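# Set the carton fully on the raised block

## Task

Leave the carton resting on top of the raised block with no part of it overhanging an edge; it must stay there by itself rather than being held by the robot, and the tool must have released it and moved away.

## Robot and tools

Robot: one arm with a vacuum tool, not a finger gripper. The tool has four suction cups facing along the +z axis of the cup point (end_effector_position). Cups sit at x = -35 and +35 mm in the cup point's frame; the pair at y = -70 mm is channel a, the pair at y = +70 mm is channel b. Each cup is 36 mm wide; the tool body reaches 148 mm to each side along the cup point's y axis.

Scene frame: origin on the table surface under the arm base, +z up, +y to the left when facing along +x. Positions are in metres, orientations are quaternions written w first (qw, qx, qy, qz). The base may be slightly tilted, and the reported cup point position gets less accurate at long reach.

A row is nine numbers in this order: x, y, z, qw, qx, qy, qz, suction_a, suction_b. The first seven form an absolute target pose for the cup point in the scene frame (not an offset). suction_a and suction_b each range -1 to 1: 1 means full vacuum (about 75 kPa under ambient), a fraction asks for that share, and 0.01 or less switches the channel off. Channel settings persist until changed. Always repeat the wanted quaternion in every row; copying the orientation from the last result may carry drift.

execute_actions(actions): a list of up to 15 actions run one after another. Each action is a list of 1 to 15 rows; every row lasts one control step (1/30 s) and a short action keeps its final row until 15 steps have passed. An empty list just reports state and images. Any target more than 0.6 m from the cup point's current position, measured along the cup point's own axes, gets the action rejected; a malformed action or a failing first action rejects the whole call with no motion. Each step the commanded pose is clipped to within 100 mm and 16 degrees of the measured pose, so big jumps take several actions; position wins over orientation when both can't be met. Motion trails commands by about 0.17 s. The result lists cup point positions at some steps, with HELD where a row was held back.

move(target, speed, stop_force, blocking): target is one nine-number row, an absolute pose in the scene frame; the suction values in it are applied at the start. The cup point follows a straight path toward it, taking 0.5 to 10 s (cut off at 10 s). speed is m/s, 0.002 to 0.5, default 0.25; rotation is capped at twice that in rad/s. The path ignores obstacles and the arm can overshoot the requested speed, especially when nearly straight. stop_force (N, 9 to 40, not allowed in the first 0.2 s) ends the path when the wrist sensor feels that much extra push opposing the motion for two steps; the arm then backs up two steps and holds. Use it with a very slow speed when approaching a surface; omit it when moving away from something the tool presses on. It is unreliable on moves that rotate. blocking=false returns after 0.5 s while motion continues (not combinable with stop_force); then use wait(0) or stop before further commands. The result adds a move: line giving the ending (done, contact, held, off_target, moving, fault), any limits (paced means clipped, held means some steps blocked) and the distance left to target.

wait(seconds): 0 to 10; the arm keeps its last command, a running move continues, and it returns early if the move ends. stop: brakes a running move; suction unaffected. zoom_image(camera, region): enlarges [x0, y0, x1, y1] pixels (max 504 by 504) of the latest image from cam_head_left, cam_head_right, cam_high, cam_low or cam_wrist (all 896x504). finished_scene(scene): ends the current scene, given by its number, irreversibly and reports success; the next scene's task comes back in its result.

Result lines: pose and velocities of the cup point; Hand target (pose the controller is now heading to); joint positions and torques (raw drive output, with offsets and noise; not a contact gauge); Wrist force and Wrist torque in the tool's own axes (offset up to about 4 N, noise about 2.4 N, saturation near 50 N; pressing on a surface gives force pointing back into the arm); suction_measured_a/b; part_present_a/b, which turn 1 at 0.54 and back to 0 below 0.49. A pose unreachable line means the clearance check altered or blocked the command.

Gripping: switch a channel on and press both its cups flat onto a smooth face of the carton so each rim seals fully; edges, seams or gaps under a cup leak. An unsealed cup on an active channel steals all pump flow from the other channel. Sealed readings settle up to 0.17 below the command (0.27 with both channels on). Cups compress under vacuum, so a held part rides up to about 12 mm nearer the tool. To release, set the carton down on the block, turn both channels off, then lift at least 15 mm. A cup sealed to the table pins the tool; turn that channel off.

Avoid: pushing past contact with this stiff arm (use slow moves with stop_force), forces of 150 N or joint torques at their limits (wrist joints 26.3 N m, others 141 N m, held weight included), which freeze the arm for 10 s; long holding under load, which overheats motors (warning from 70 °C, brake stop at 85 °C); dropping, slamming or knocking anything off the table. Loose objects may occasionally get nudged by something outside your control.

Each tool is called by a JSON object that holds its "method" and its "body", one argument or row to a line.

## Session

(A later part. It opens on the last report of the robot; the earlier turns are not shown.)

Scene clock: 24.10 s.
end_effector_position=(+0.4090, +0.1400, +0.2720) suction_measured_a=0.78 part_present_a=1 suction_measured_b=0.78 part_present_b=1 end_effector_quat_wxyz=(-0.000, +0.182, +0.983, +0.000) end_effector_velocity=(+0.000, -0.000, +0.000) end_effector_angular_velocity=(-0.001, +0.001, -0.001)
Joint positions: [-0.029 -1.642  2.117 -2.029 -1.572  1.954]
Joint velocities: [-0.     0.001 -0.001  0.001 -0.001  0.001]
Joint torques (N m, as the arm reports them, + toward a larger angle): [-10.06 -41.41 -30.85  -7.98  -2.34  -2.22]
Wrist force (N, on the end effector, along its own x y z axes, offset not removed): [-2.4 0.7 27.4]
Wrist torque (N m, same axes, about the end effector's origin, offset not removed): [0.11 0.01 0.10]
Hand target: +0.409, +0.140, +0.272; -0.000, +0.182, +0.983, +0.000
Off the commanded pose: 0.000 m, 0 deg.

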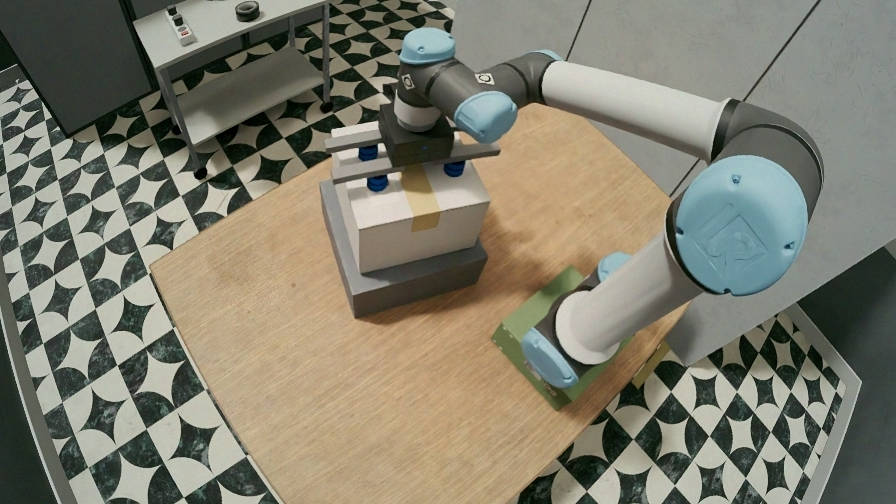

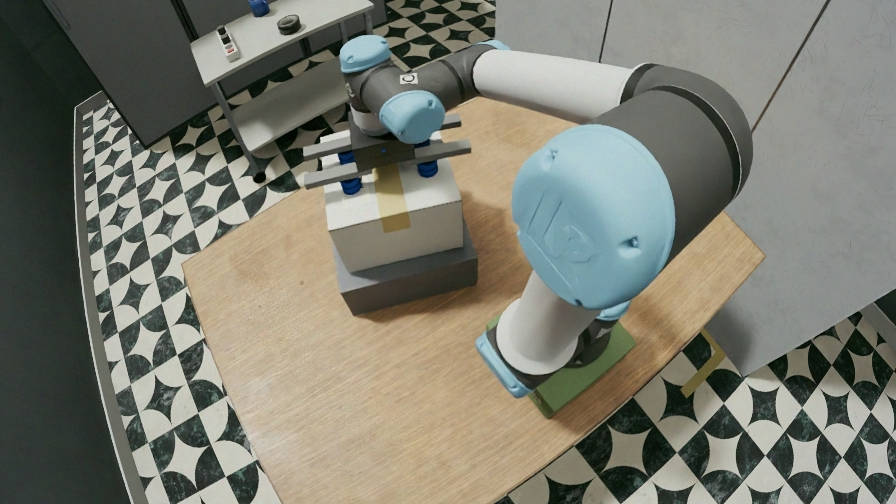

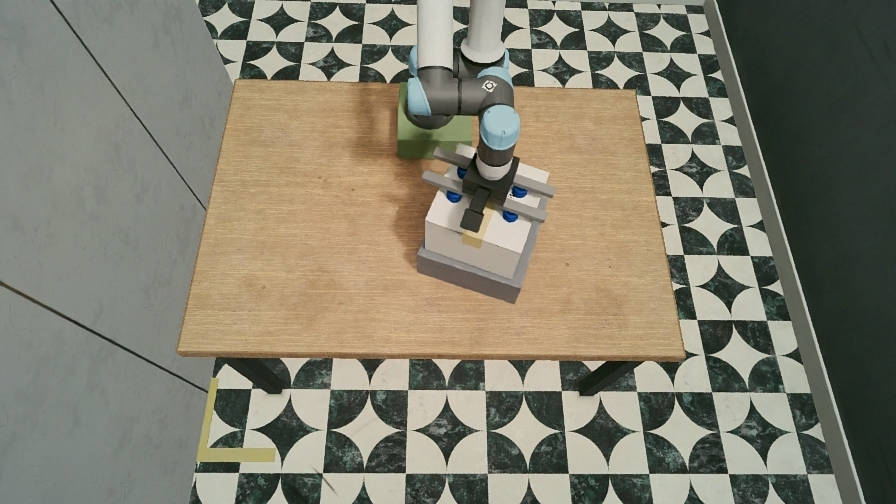

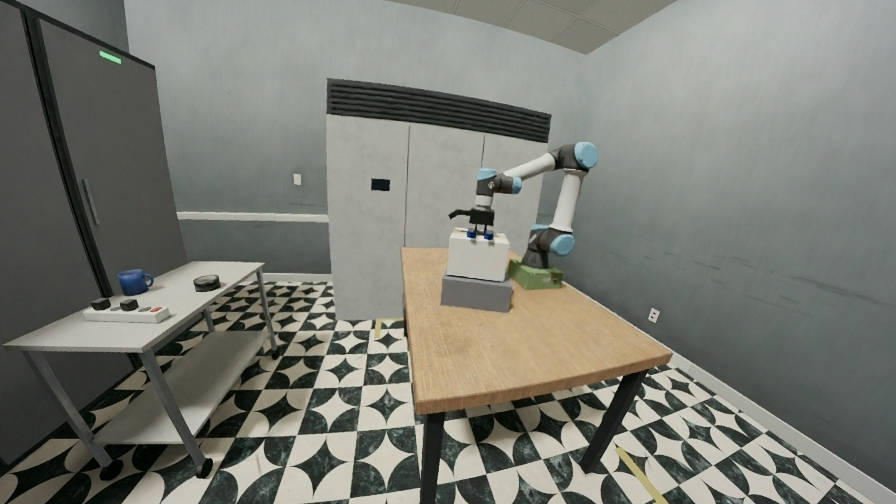

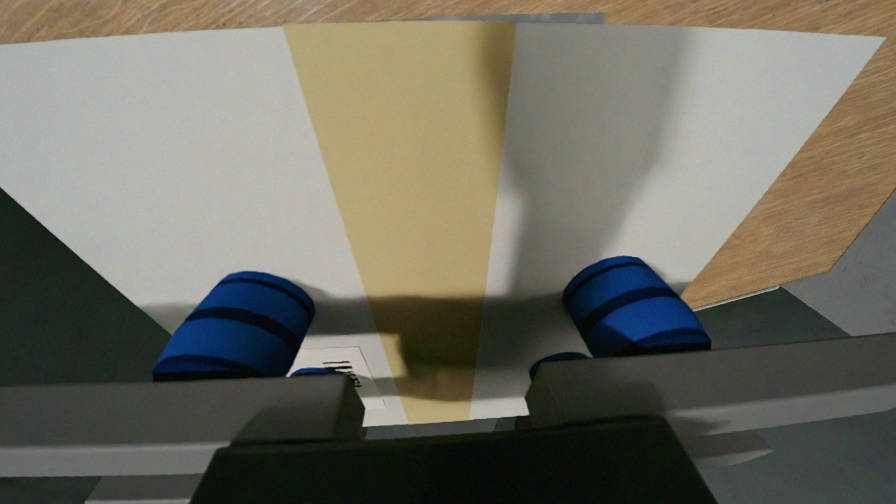

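{"method": "move", "body": {
  "target": [0.409,0.141,0.245,0,0.182,0.983,0,1,1],
  "speed": 0.008,
  "stop_force": 10
}}

Scene clock: 25.73 s.
end_effector_position=(+0.4090, +0.1403, +0.2640) suction_measured_a=0.78 part_present_a=1 suction_measured_b=0.78 part_present_b=1 end_effector_quat_wxyz=(+0.000, +0.182, +0.983, -0.000) end_effector_velocity=(-0.000, -0.000, +0.001) end_effector_angular_velocity=(+0.000, +0.004, -0.000)
Joint positions: [-0.028 -1.631  2.13  -2.053 -1.572  1.955]
Joint velocities: [-0.    -0.001 -0.003  0.008  0.     0.   ]
Joint torques (N m, as the arm reports them, + toward a larger angle): [  8.27 -26.67 -29.54  -1.18  -1.73   1.39]
Wrist force (N, on the end effector, along its own x y z axes, offset not removed): [5.6 -7.7 -14.9]
Wrist torque (N m, same axes, about the end effector's origin, offset not removed): [-1.29 -0.31 -0.29]
Hand target: +0.409, +0.140, +0.264; +0.000, +0.182, +0.983, +0.000
Off the commanded pose: 0.019 m, 0 deg.
move: contact

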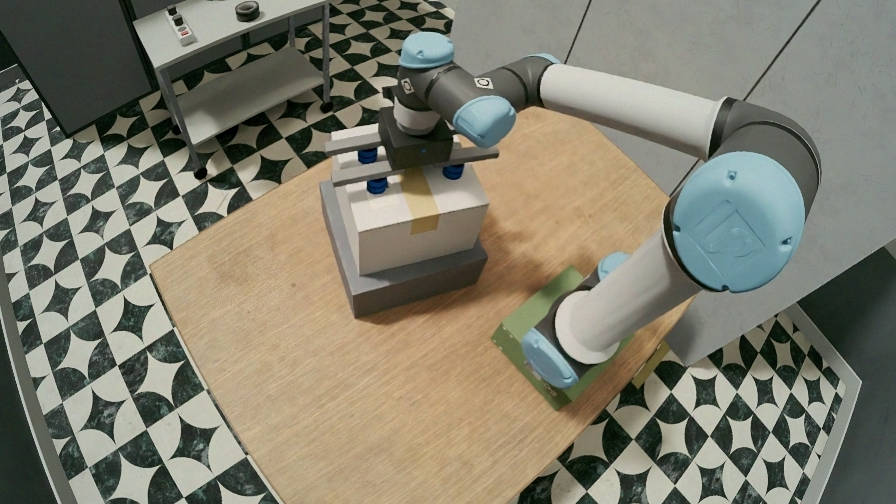

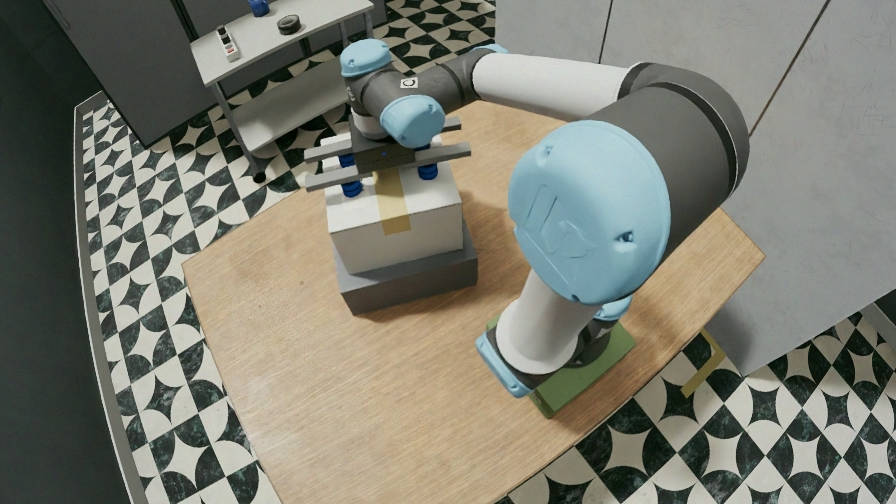

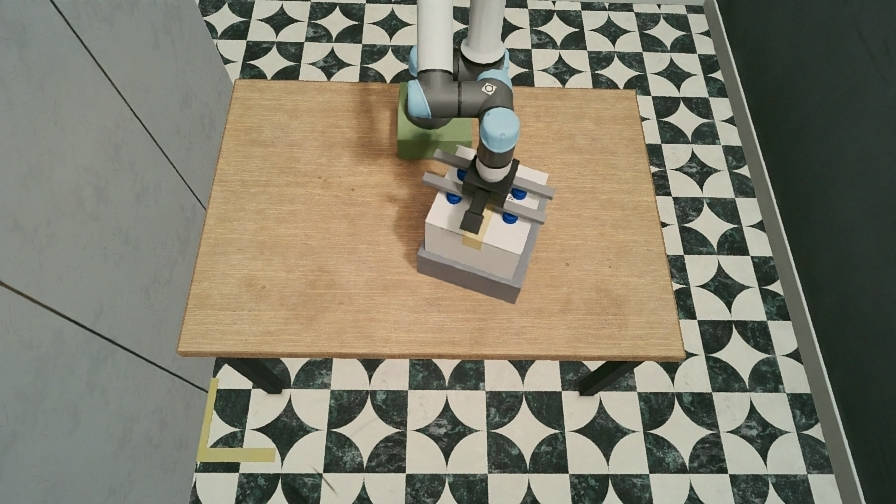

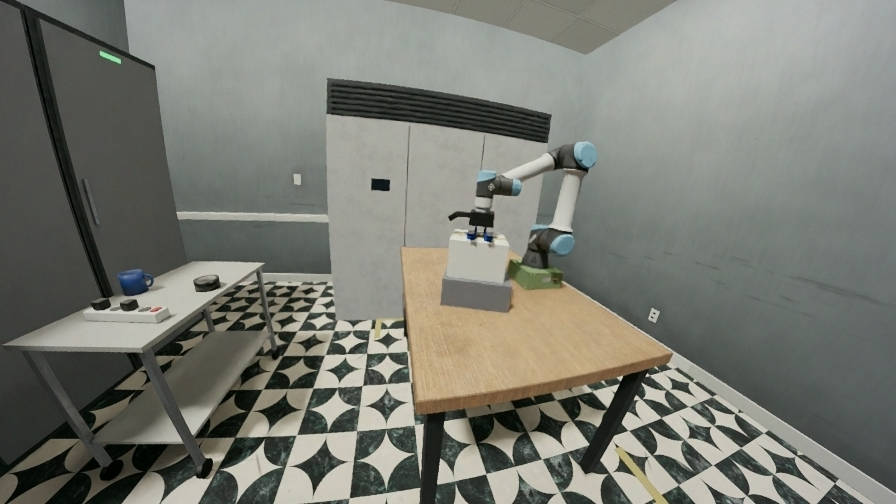

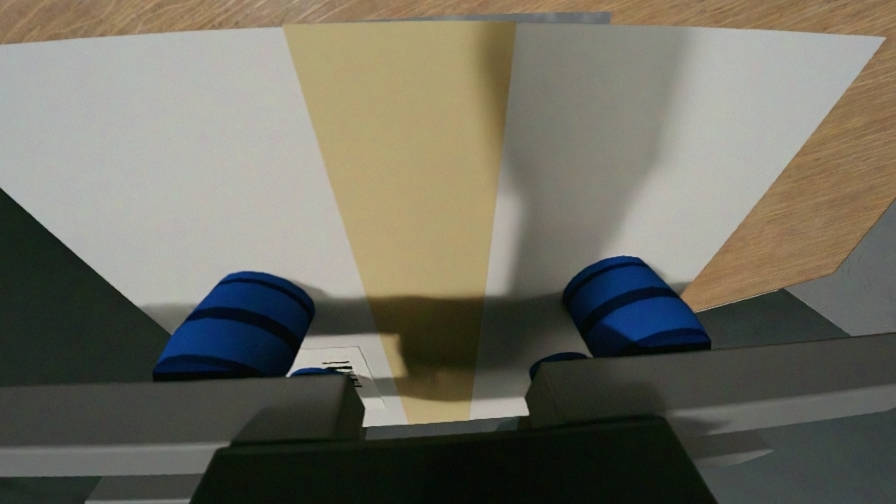

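Resting. Release and lift.

{"method": "execute_actions", "body": {
  "actions": [
    [[0.409,0.1403,0.266,0,0.182,0.983,0,0,0]],
    [[0.409,0.1403,0.268,0,0.182,0.983,0,0,0],[0.409,0.1403,0.269,0,0.182,0.983,0,0,0],[0.409,0.1403,0.270,0,0.182,0.983,0,0,0],[0.409,0.1403,0.271,0,0.182,0.983,0,0,0],[0.409,0.1403,0.272,0,0.182,0.983,0,0,0],[0.409,0.1403,0.274,0,0.182,0.983,0,0,0],[0.409,0.1403,0.276,0,0.182,0.983,0,0,0],[0.409,0.1403,0.278,0,0.182,0.983,0,0,0],[0.409,0.1403,0.280,0,0.182,0.983,0,0,0],[0.409,0.1403,0.283,0,0.182,0.983,0,0,0],[0.409,0.1403,0.286,0,0.182,0.983,0,0,0],[0.409,0.1403,0.289,0,0.182,0.983,0,0,0],[0.409,0.1403,0.292,0,0.182,0.983,0,0,0],[0.409,0.1403,0.295,0,0.182,0.983,0,0,0],[0.409,0.1403,0.298,0,0.182,0.983,0,0,0]]
  ]
}}

{"method": "move", "body": {
  "target": [0.38,0.06,0.40,0,0.182,0.983,0,0,0],
  "speed": 0.15
}}

{"method": "zoom_image", "body": {
  "camera": "cam_high",
  "region": [390,110,600,320]
}}

{"method": "zoom_image", "body": {
  "camera": "cam_head_left",
  "region": [290,90,540,330]
}}

{"method": "zoom_image", "body": {
  "camera": "cam_low",
  "region": [410,190,560,320]
}}

Scene clock: 28.40 s.
end_effector_position=(+0.4091, +0.1403, +0.2868) suction_measured_a=0.00 part_present_a=0 suction_measured_b=0.00 part_present_b=0 end_effector_quat_wxyz=(+0.000, +0.182, +0.983, +0.000) end_effector_velocity=(+0.002, +0.000, +0.084) end_effector_angular_velocity=(-0.000, -0.010, -0.000)
Joint positions: [-0.028 -1.658  2.09  -1.986 -1.572  1.955]
Joint velocities: [ 0.001 -0.091 -0.15   0.232 -0.     0.001]
Joint torques (N m, as the arm reports them, + toward a larger angle): [ 13.37 -34.57 -35.87  -1.21   2.3    1.88]
Wrist force (N, on the end effector, along its own x y z axes, offset not removed): [0.2 2.0 0.1]
Wrist torque (N m, same axes, about the end effector's origin, offset not removed): [0.39 -0.09 0.06]
Hand target: +0.409, +0.140, +0.298; +0.000, +0.182, +0.983, +0.000
Off the commanded pose: 0.011 m, 0 deg.
Step readings (end_effector_position; steps 1 to 15: 1st action; 16 to 30: 2nd action):
0: (+0.4090, +0.1403, +0.2643)
1: (+0.4090, +0.1403, +0.2643)
2: (+0.4092, +0.1403, +0.2647)
4: (+0.4093, +0.1403, +0.2657)
8: (+0.4091, +0.1403, +0.2661)
15: (+0.4090, +0.1403, +0.2661)
16: (+0.4090, +0.1403, +0.2661)
17: (+0.4090, +0.1403, +0.2664)
19: (+0.4090, +0.1403, +0.2676)
23: (+0.4089, +0.1403, +0.2717)
30: end_effector_position above

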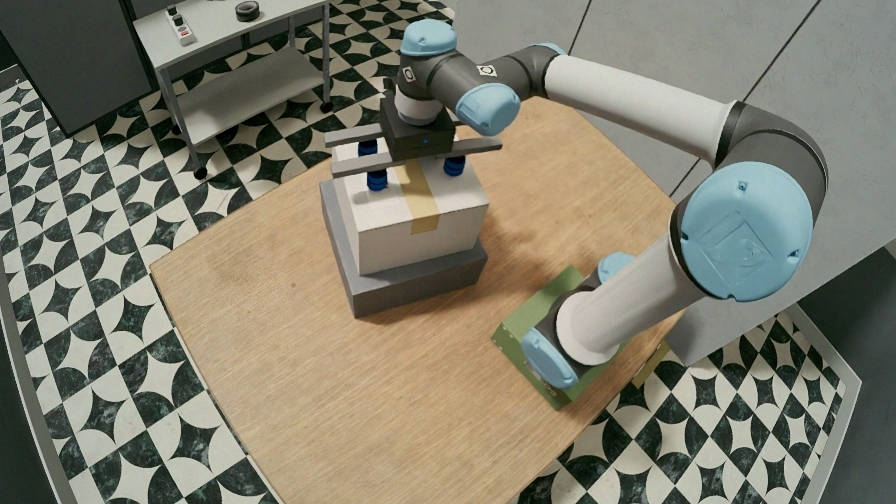

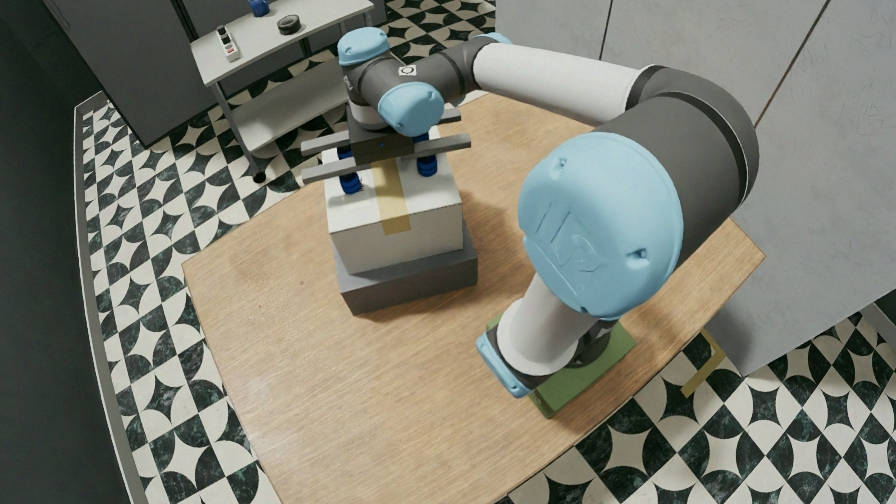

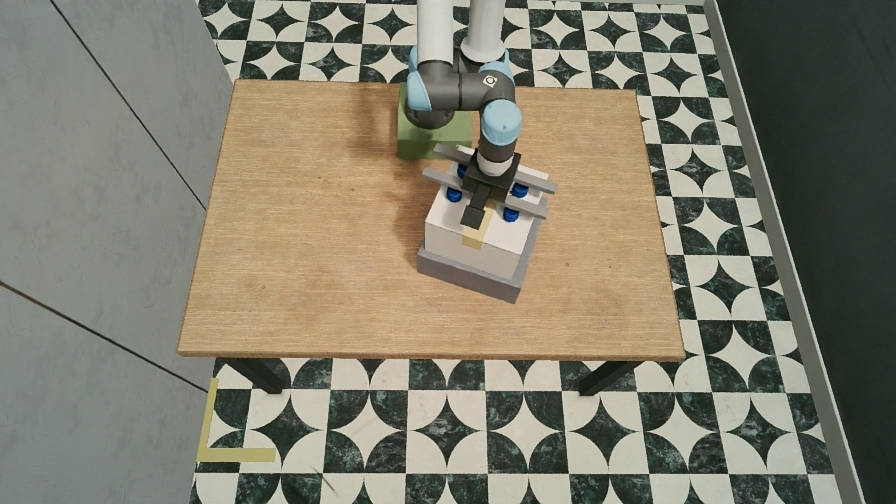

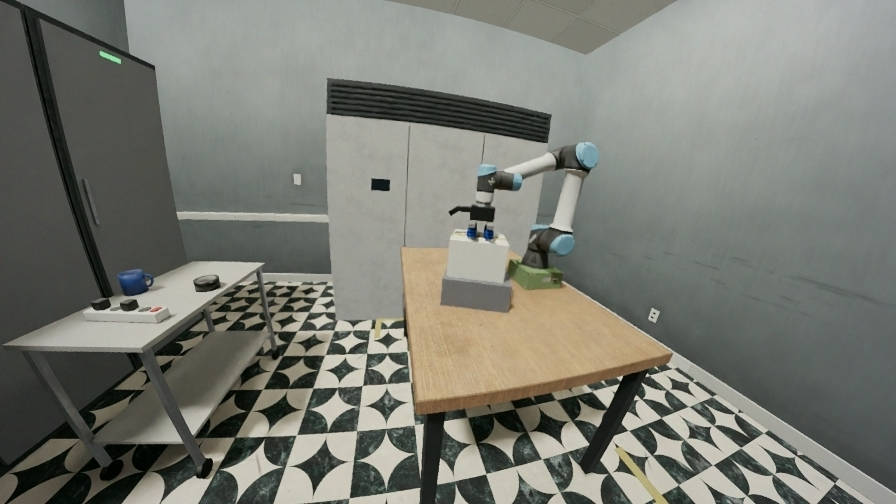

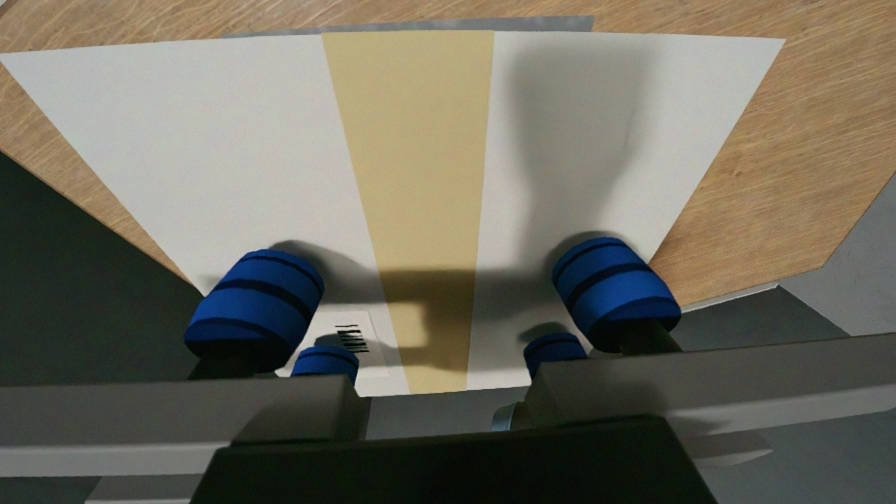

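Scene clock: 29.87 s.
end_effector_position=(+0.3800, +0.0600, +0.4000) suction_measured_a=0.00 part_present_a=0 suction_measured_b=0.00 part_present_b=0 end_effector_quat_wxyz=(+0.000, +0.182, +0.983, +0.000) end_effector_velocity=(+0.000, -0.001, +0.002) end_effector_angular_velocity=(+0.001, -0.002, +0.000)
Joint positions: [-0.237 -1.856  1.945 -1.643 -1.575  1.747]
Joint velocities: [-0.003 -0.001 -0.004  0.004  0.002 -0.004]
Joint torques (N m, as the arm reports them, + toward a larger angle): [ -8.64 -26.22 -36.28  -1.82   2.42  -2.03]
Wrist force (N, on the end effector, along its own x y z axes, offset not removed): [-3.7 3.5 0.4]
Wrist torque (N m, same axes, about the end effector's origin, offset not removed): [0.46 0.43 -0.11]
Hand target: +0.380, +0.060, +0.400; +0.000, +0.182, +0.983, +0.000
Off the commanded pose: 0.000 m, 0 deg.
move: done

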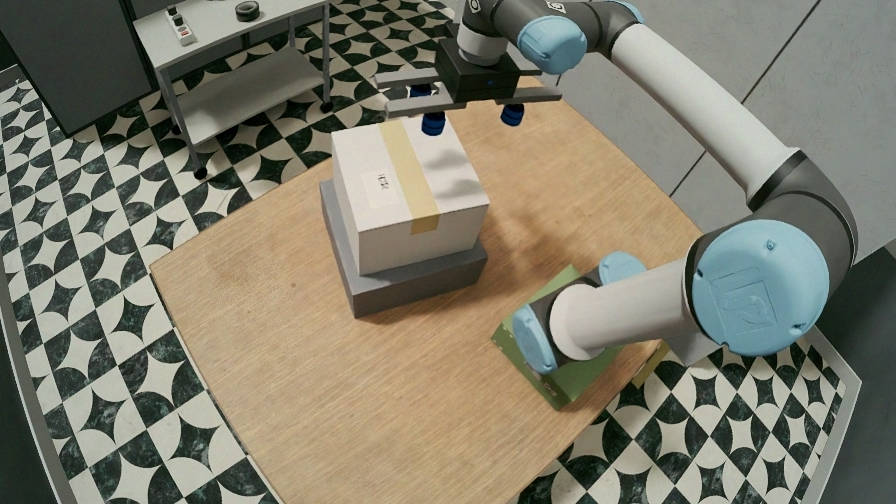

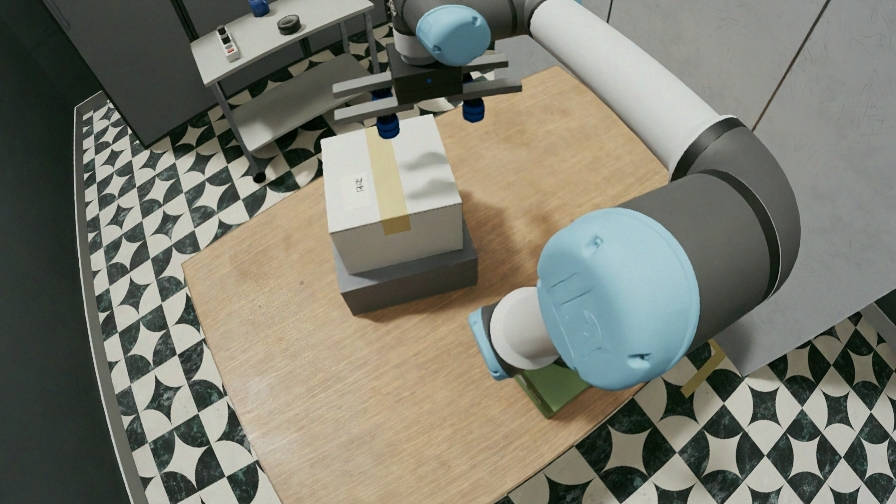

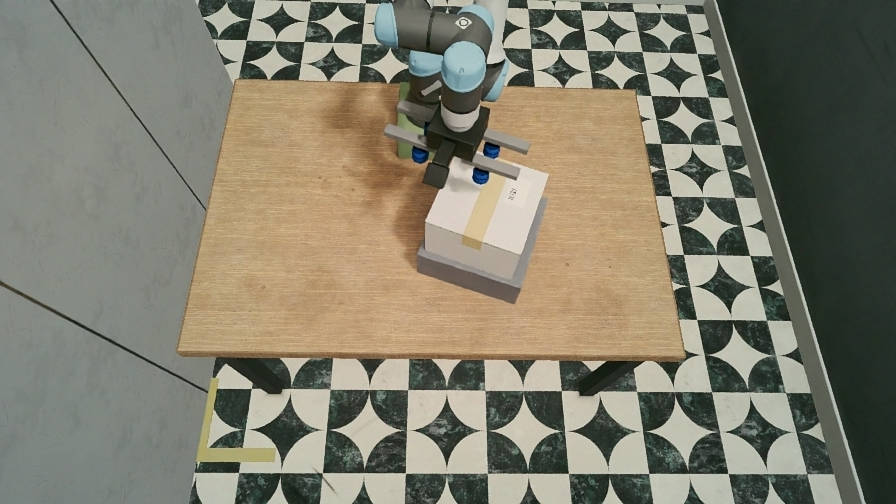

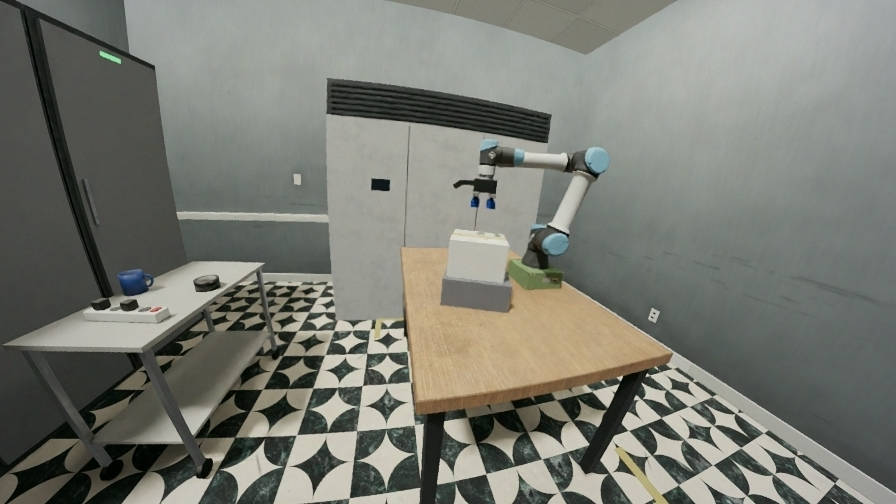

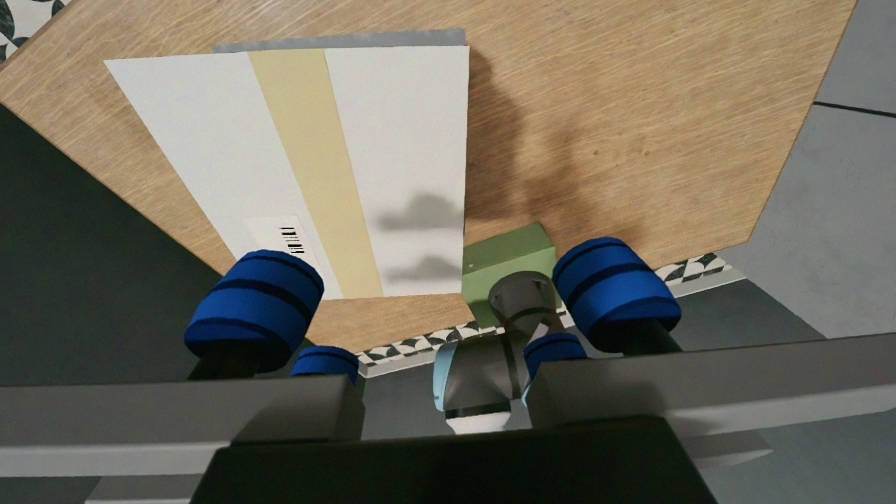

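Region (390, 110, 600, 320) of cam_high's 896x504 image, scaled by 2.400, with more detail than that image has.

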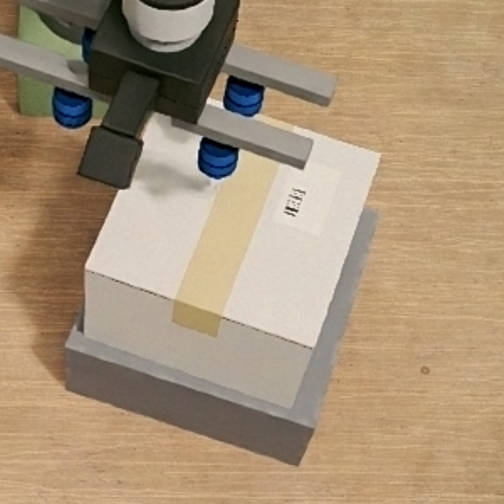

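Region (290, 90, 540, 330) of cam_head_left's 896x504 image, scaled by 2.016, with more detail than that image has; it fills the top 484 rows of this view, and the rest is white.

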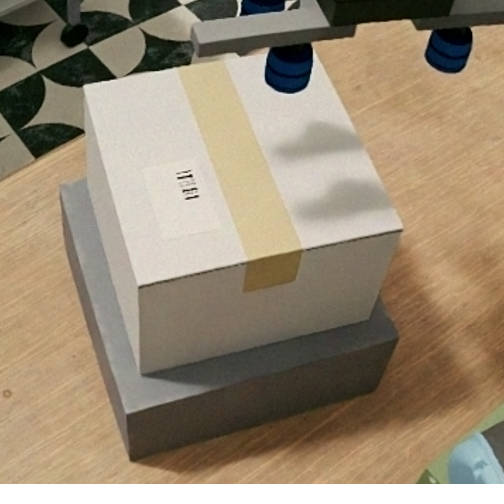

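Region (410, 190, 560, 320) of cam_low's 896x504 image, scaled by 3.360, with more detail than that image has; it fills the top 437 rows of this view, and the rest is white.

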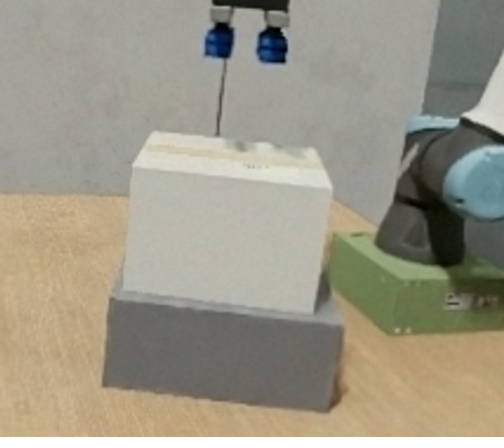

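The zooms show a margin of block top on each visible side of the carton.

{"method": "finished_scene", "body": {
  "scene": 2
}}

The scene is finished: the task was done.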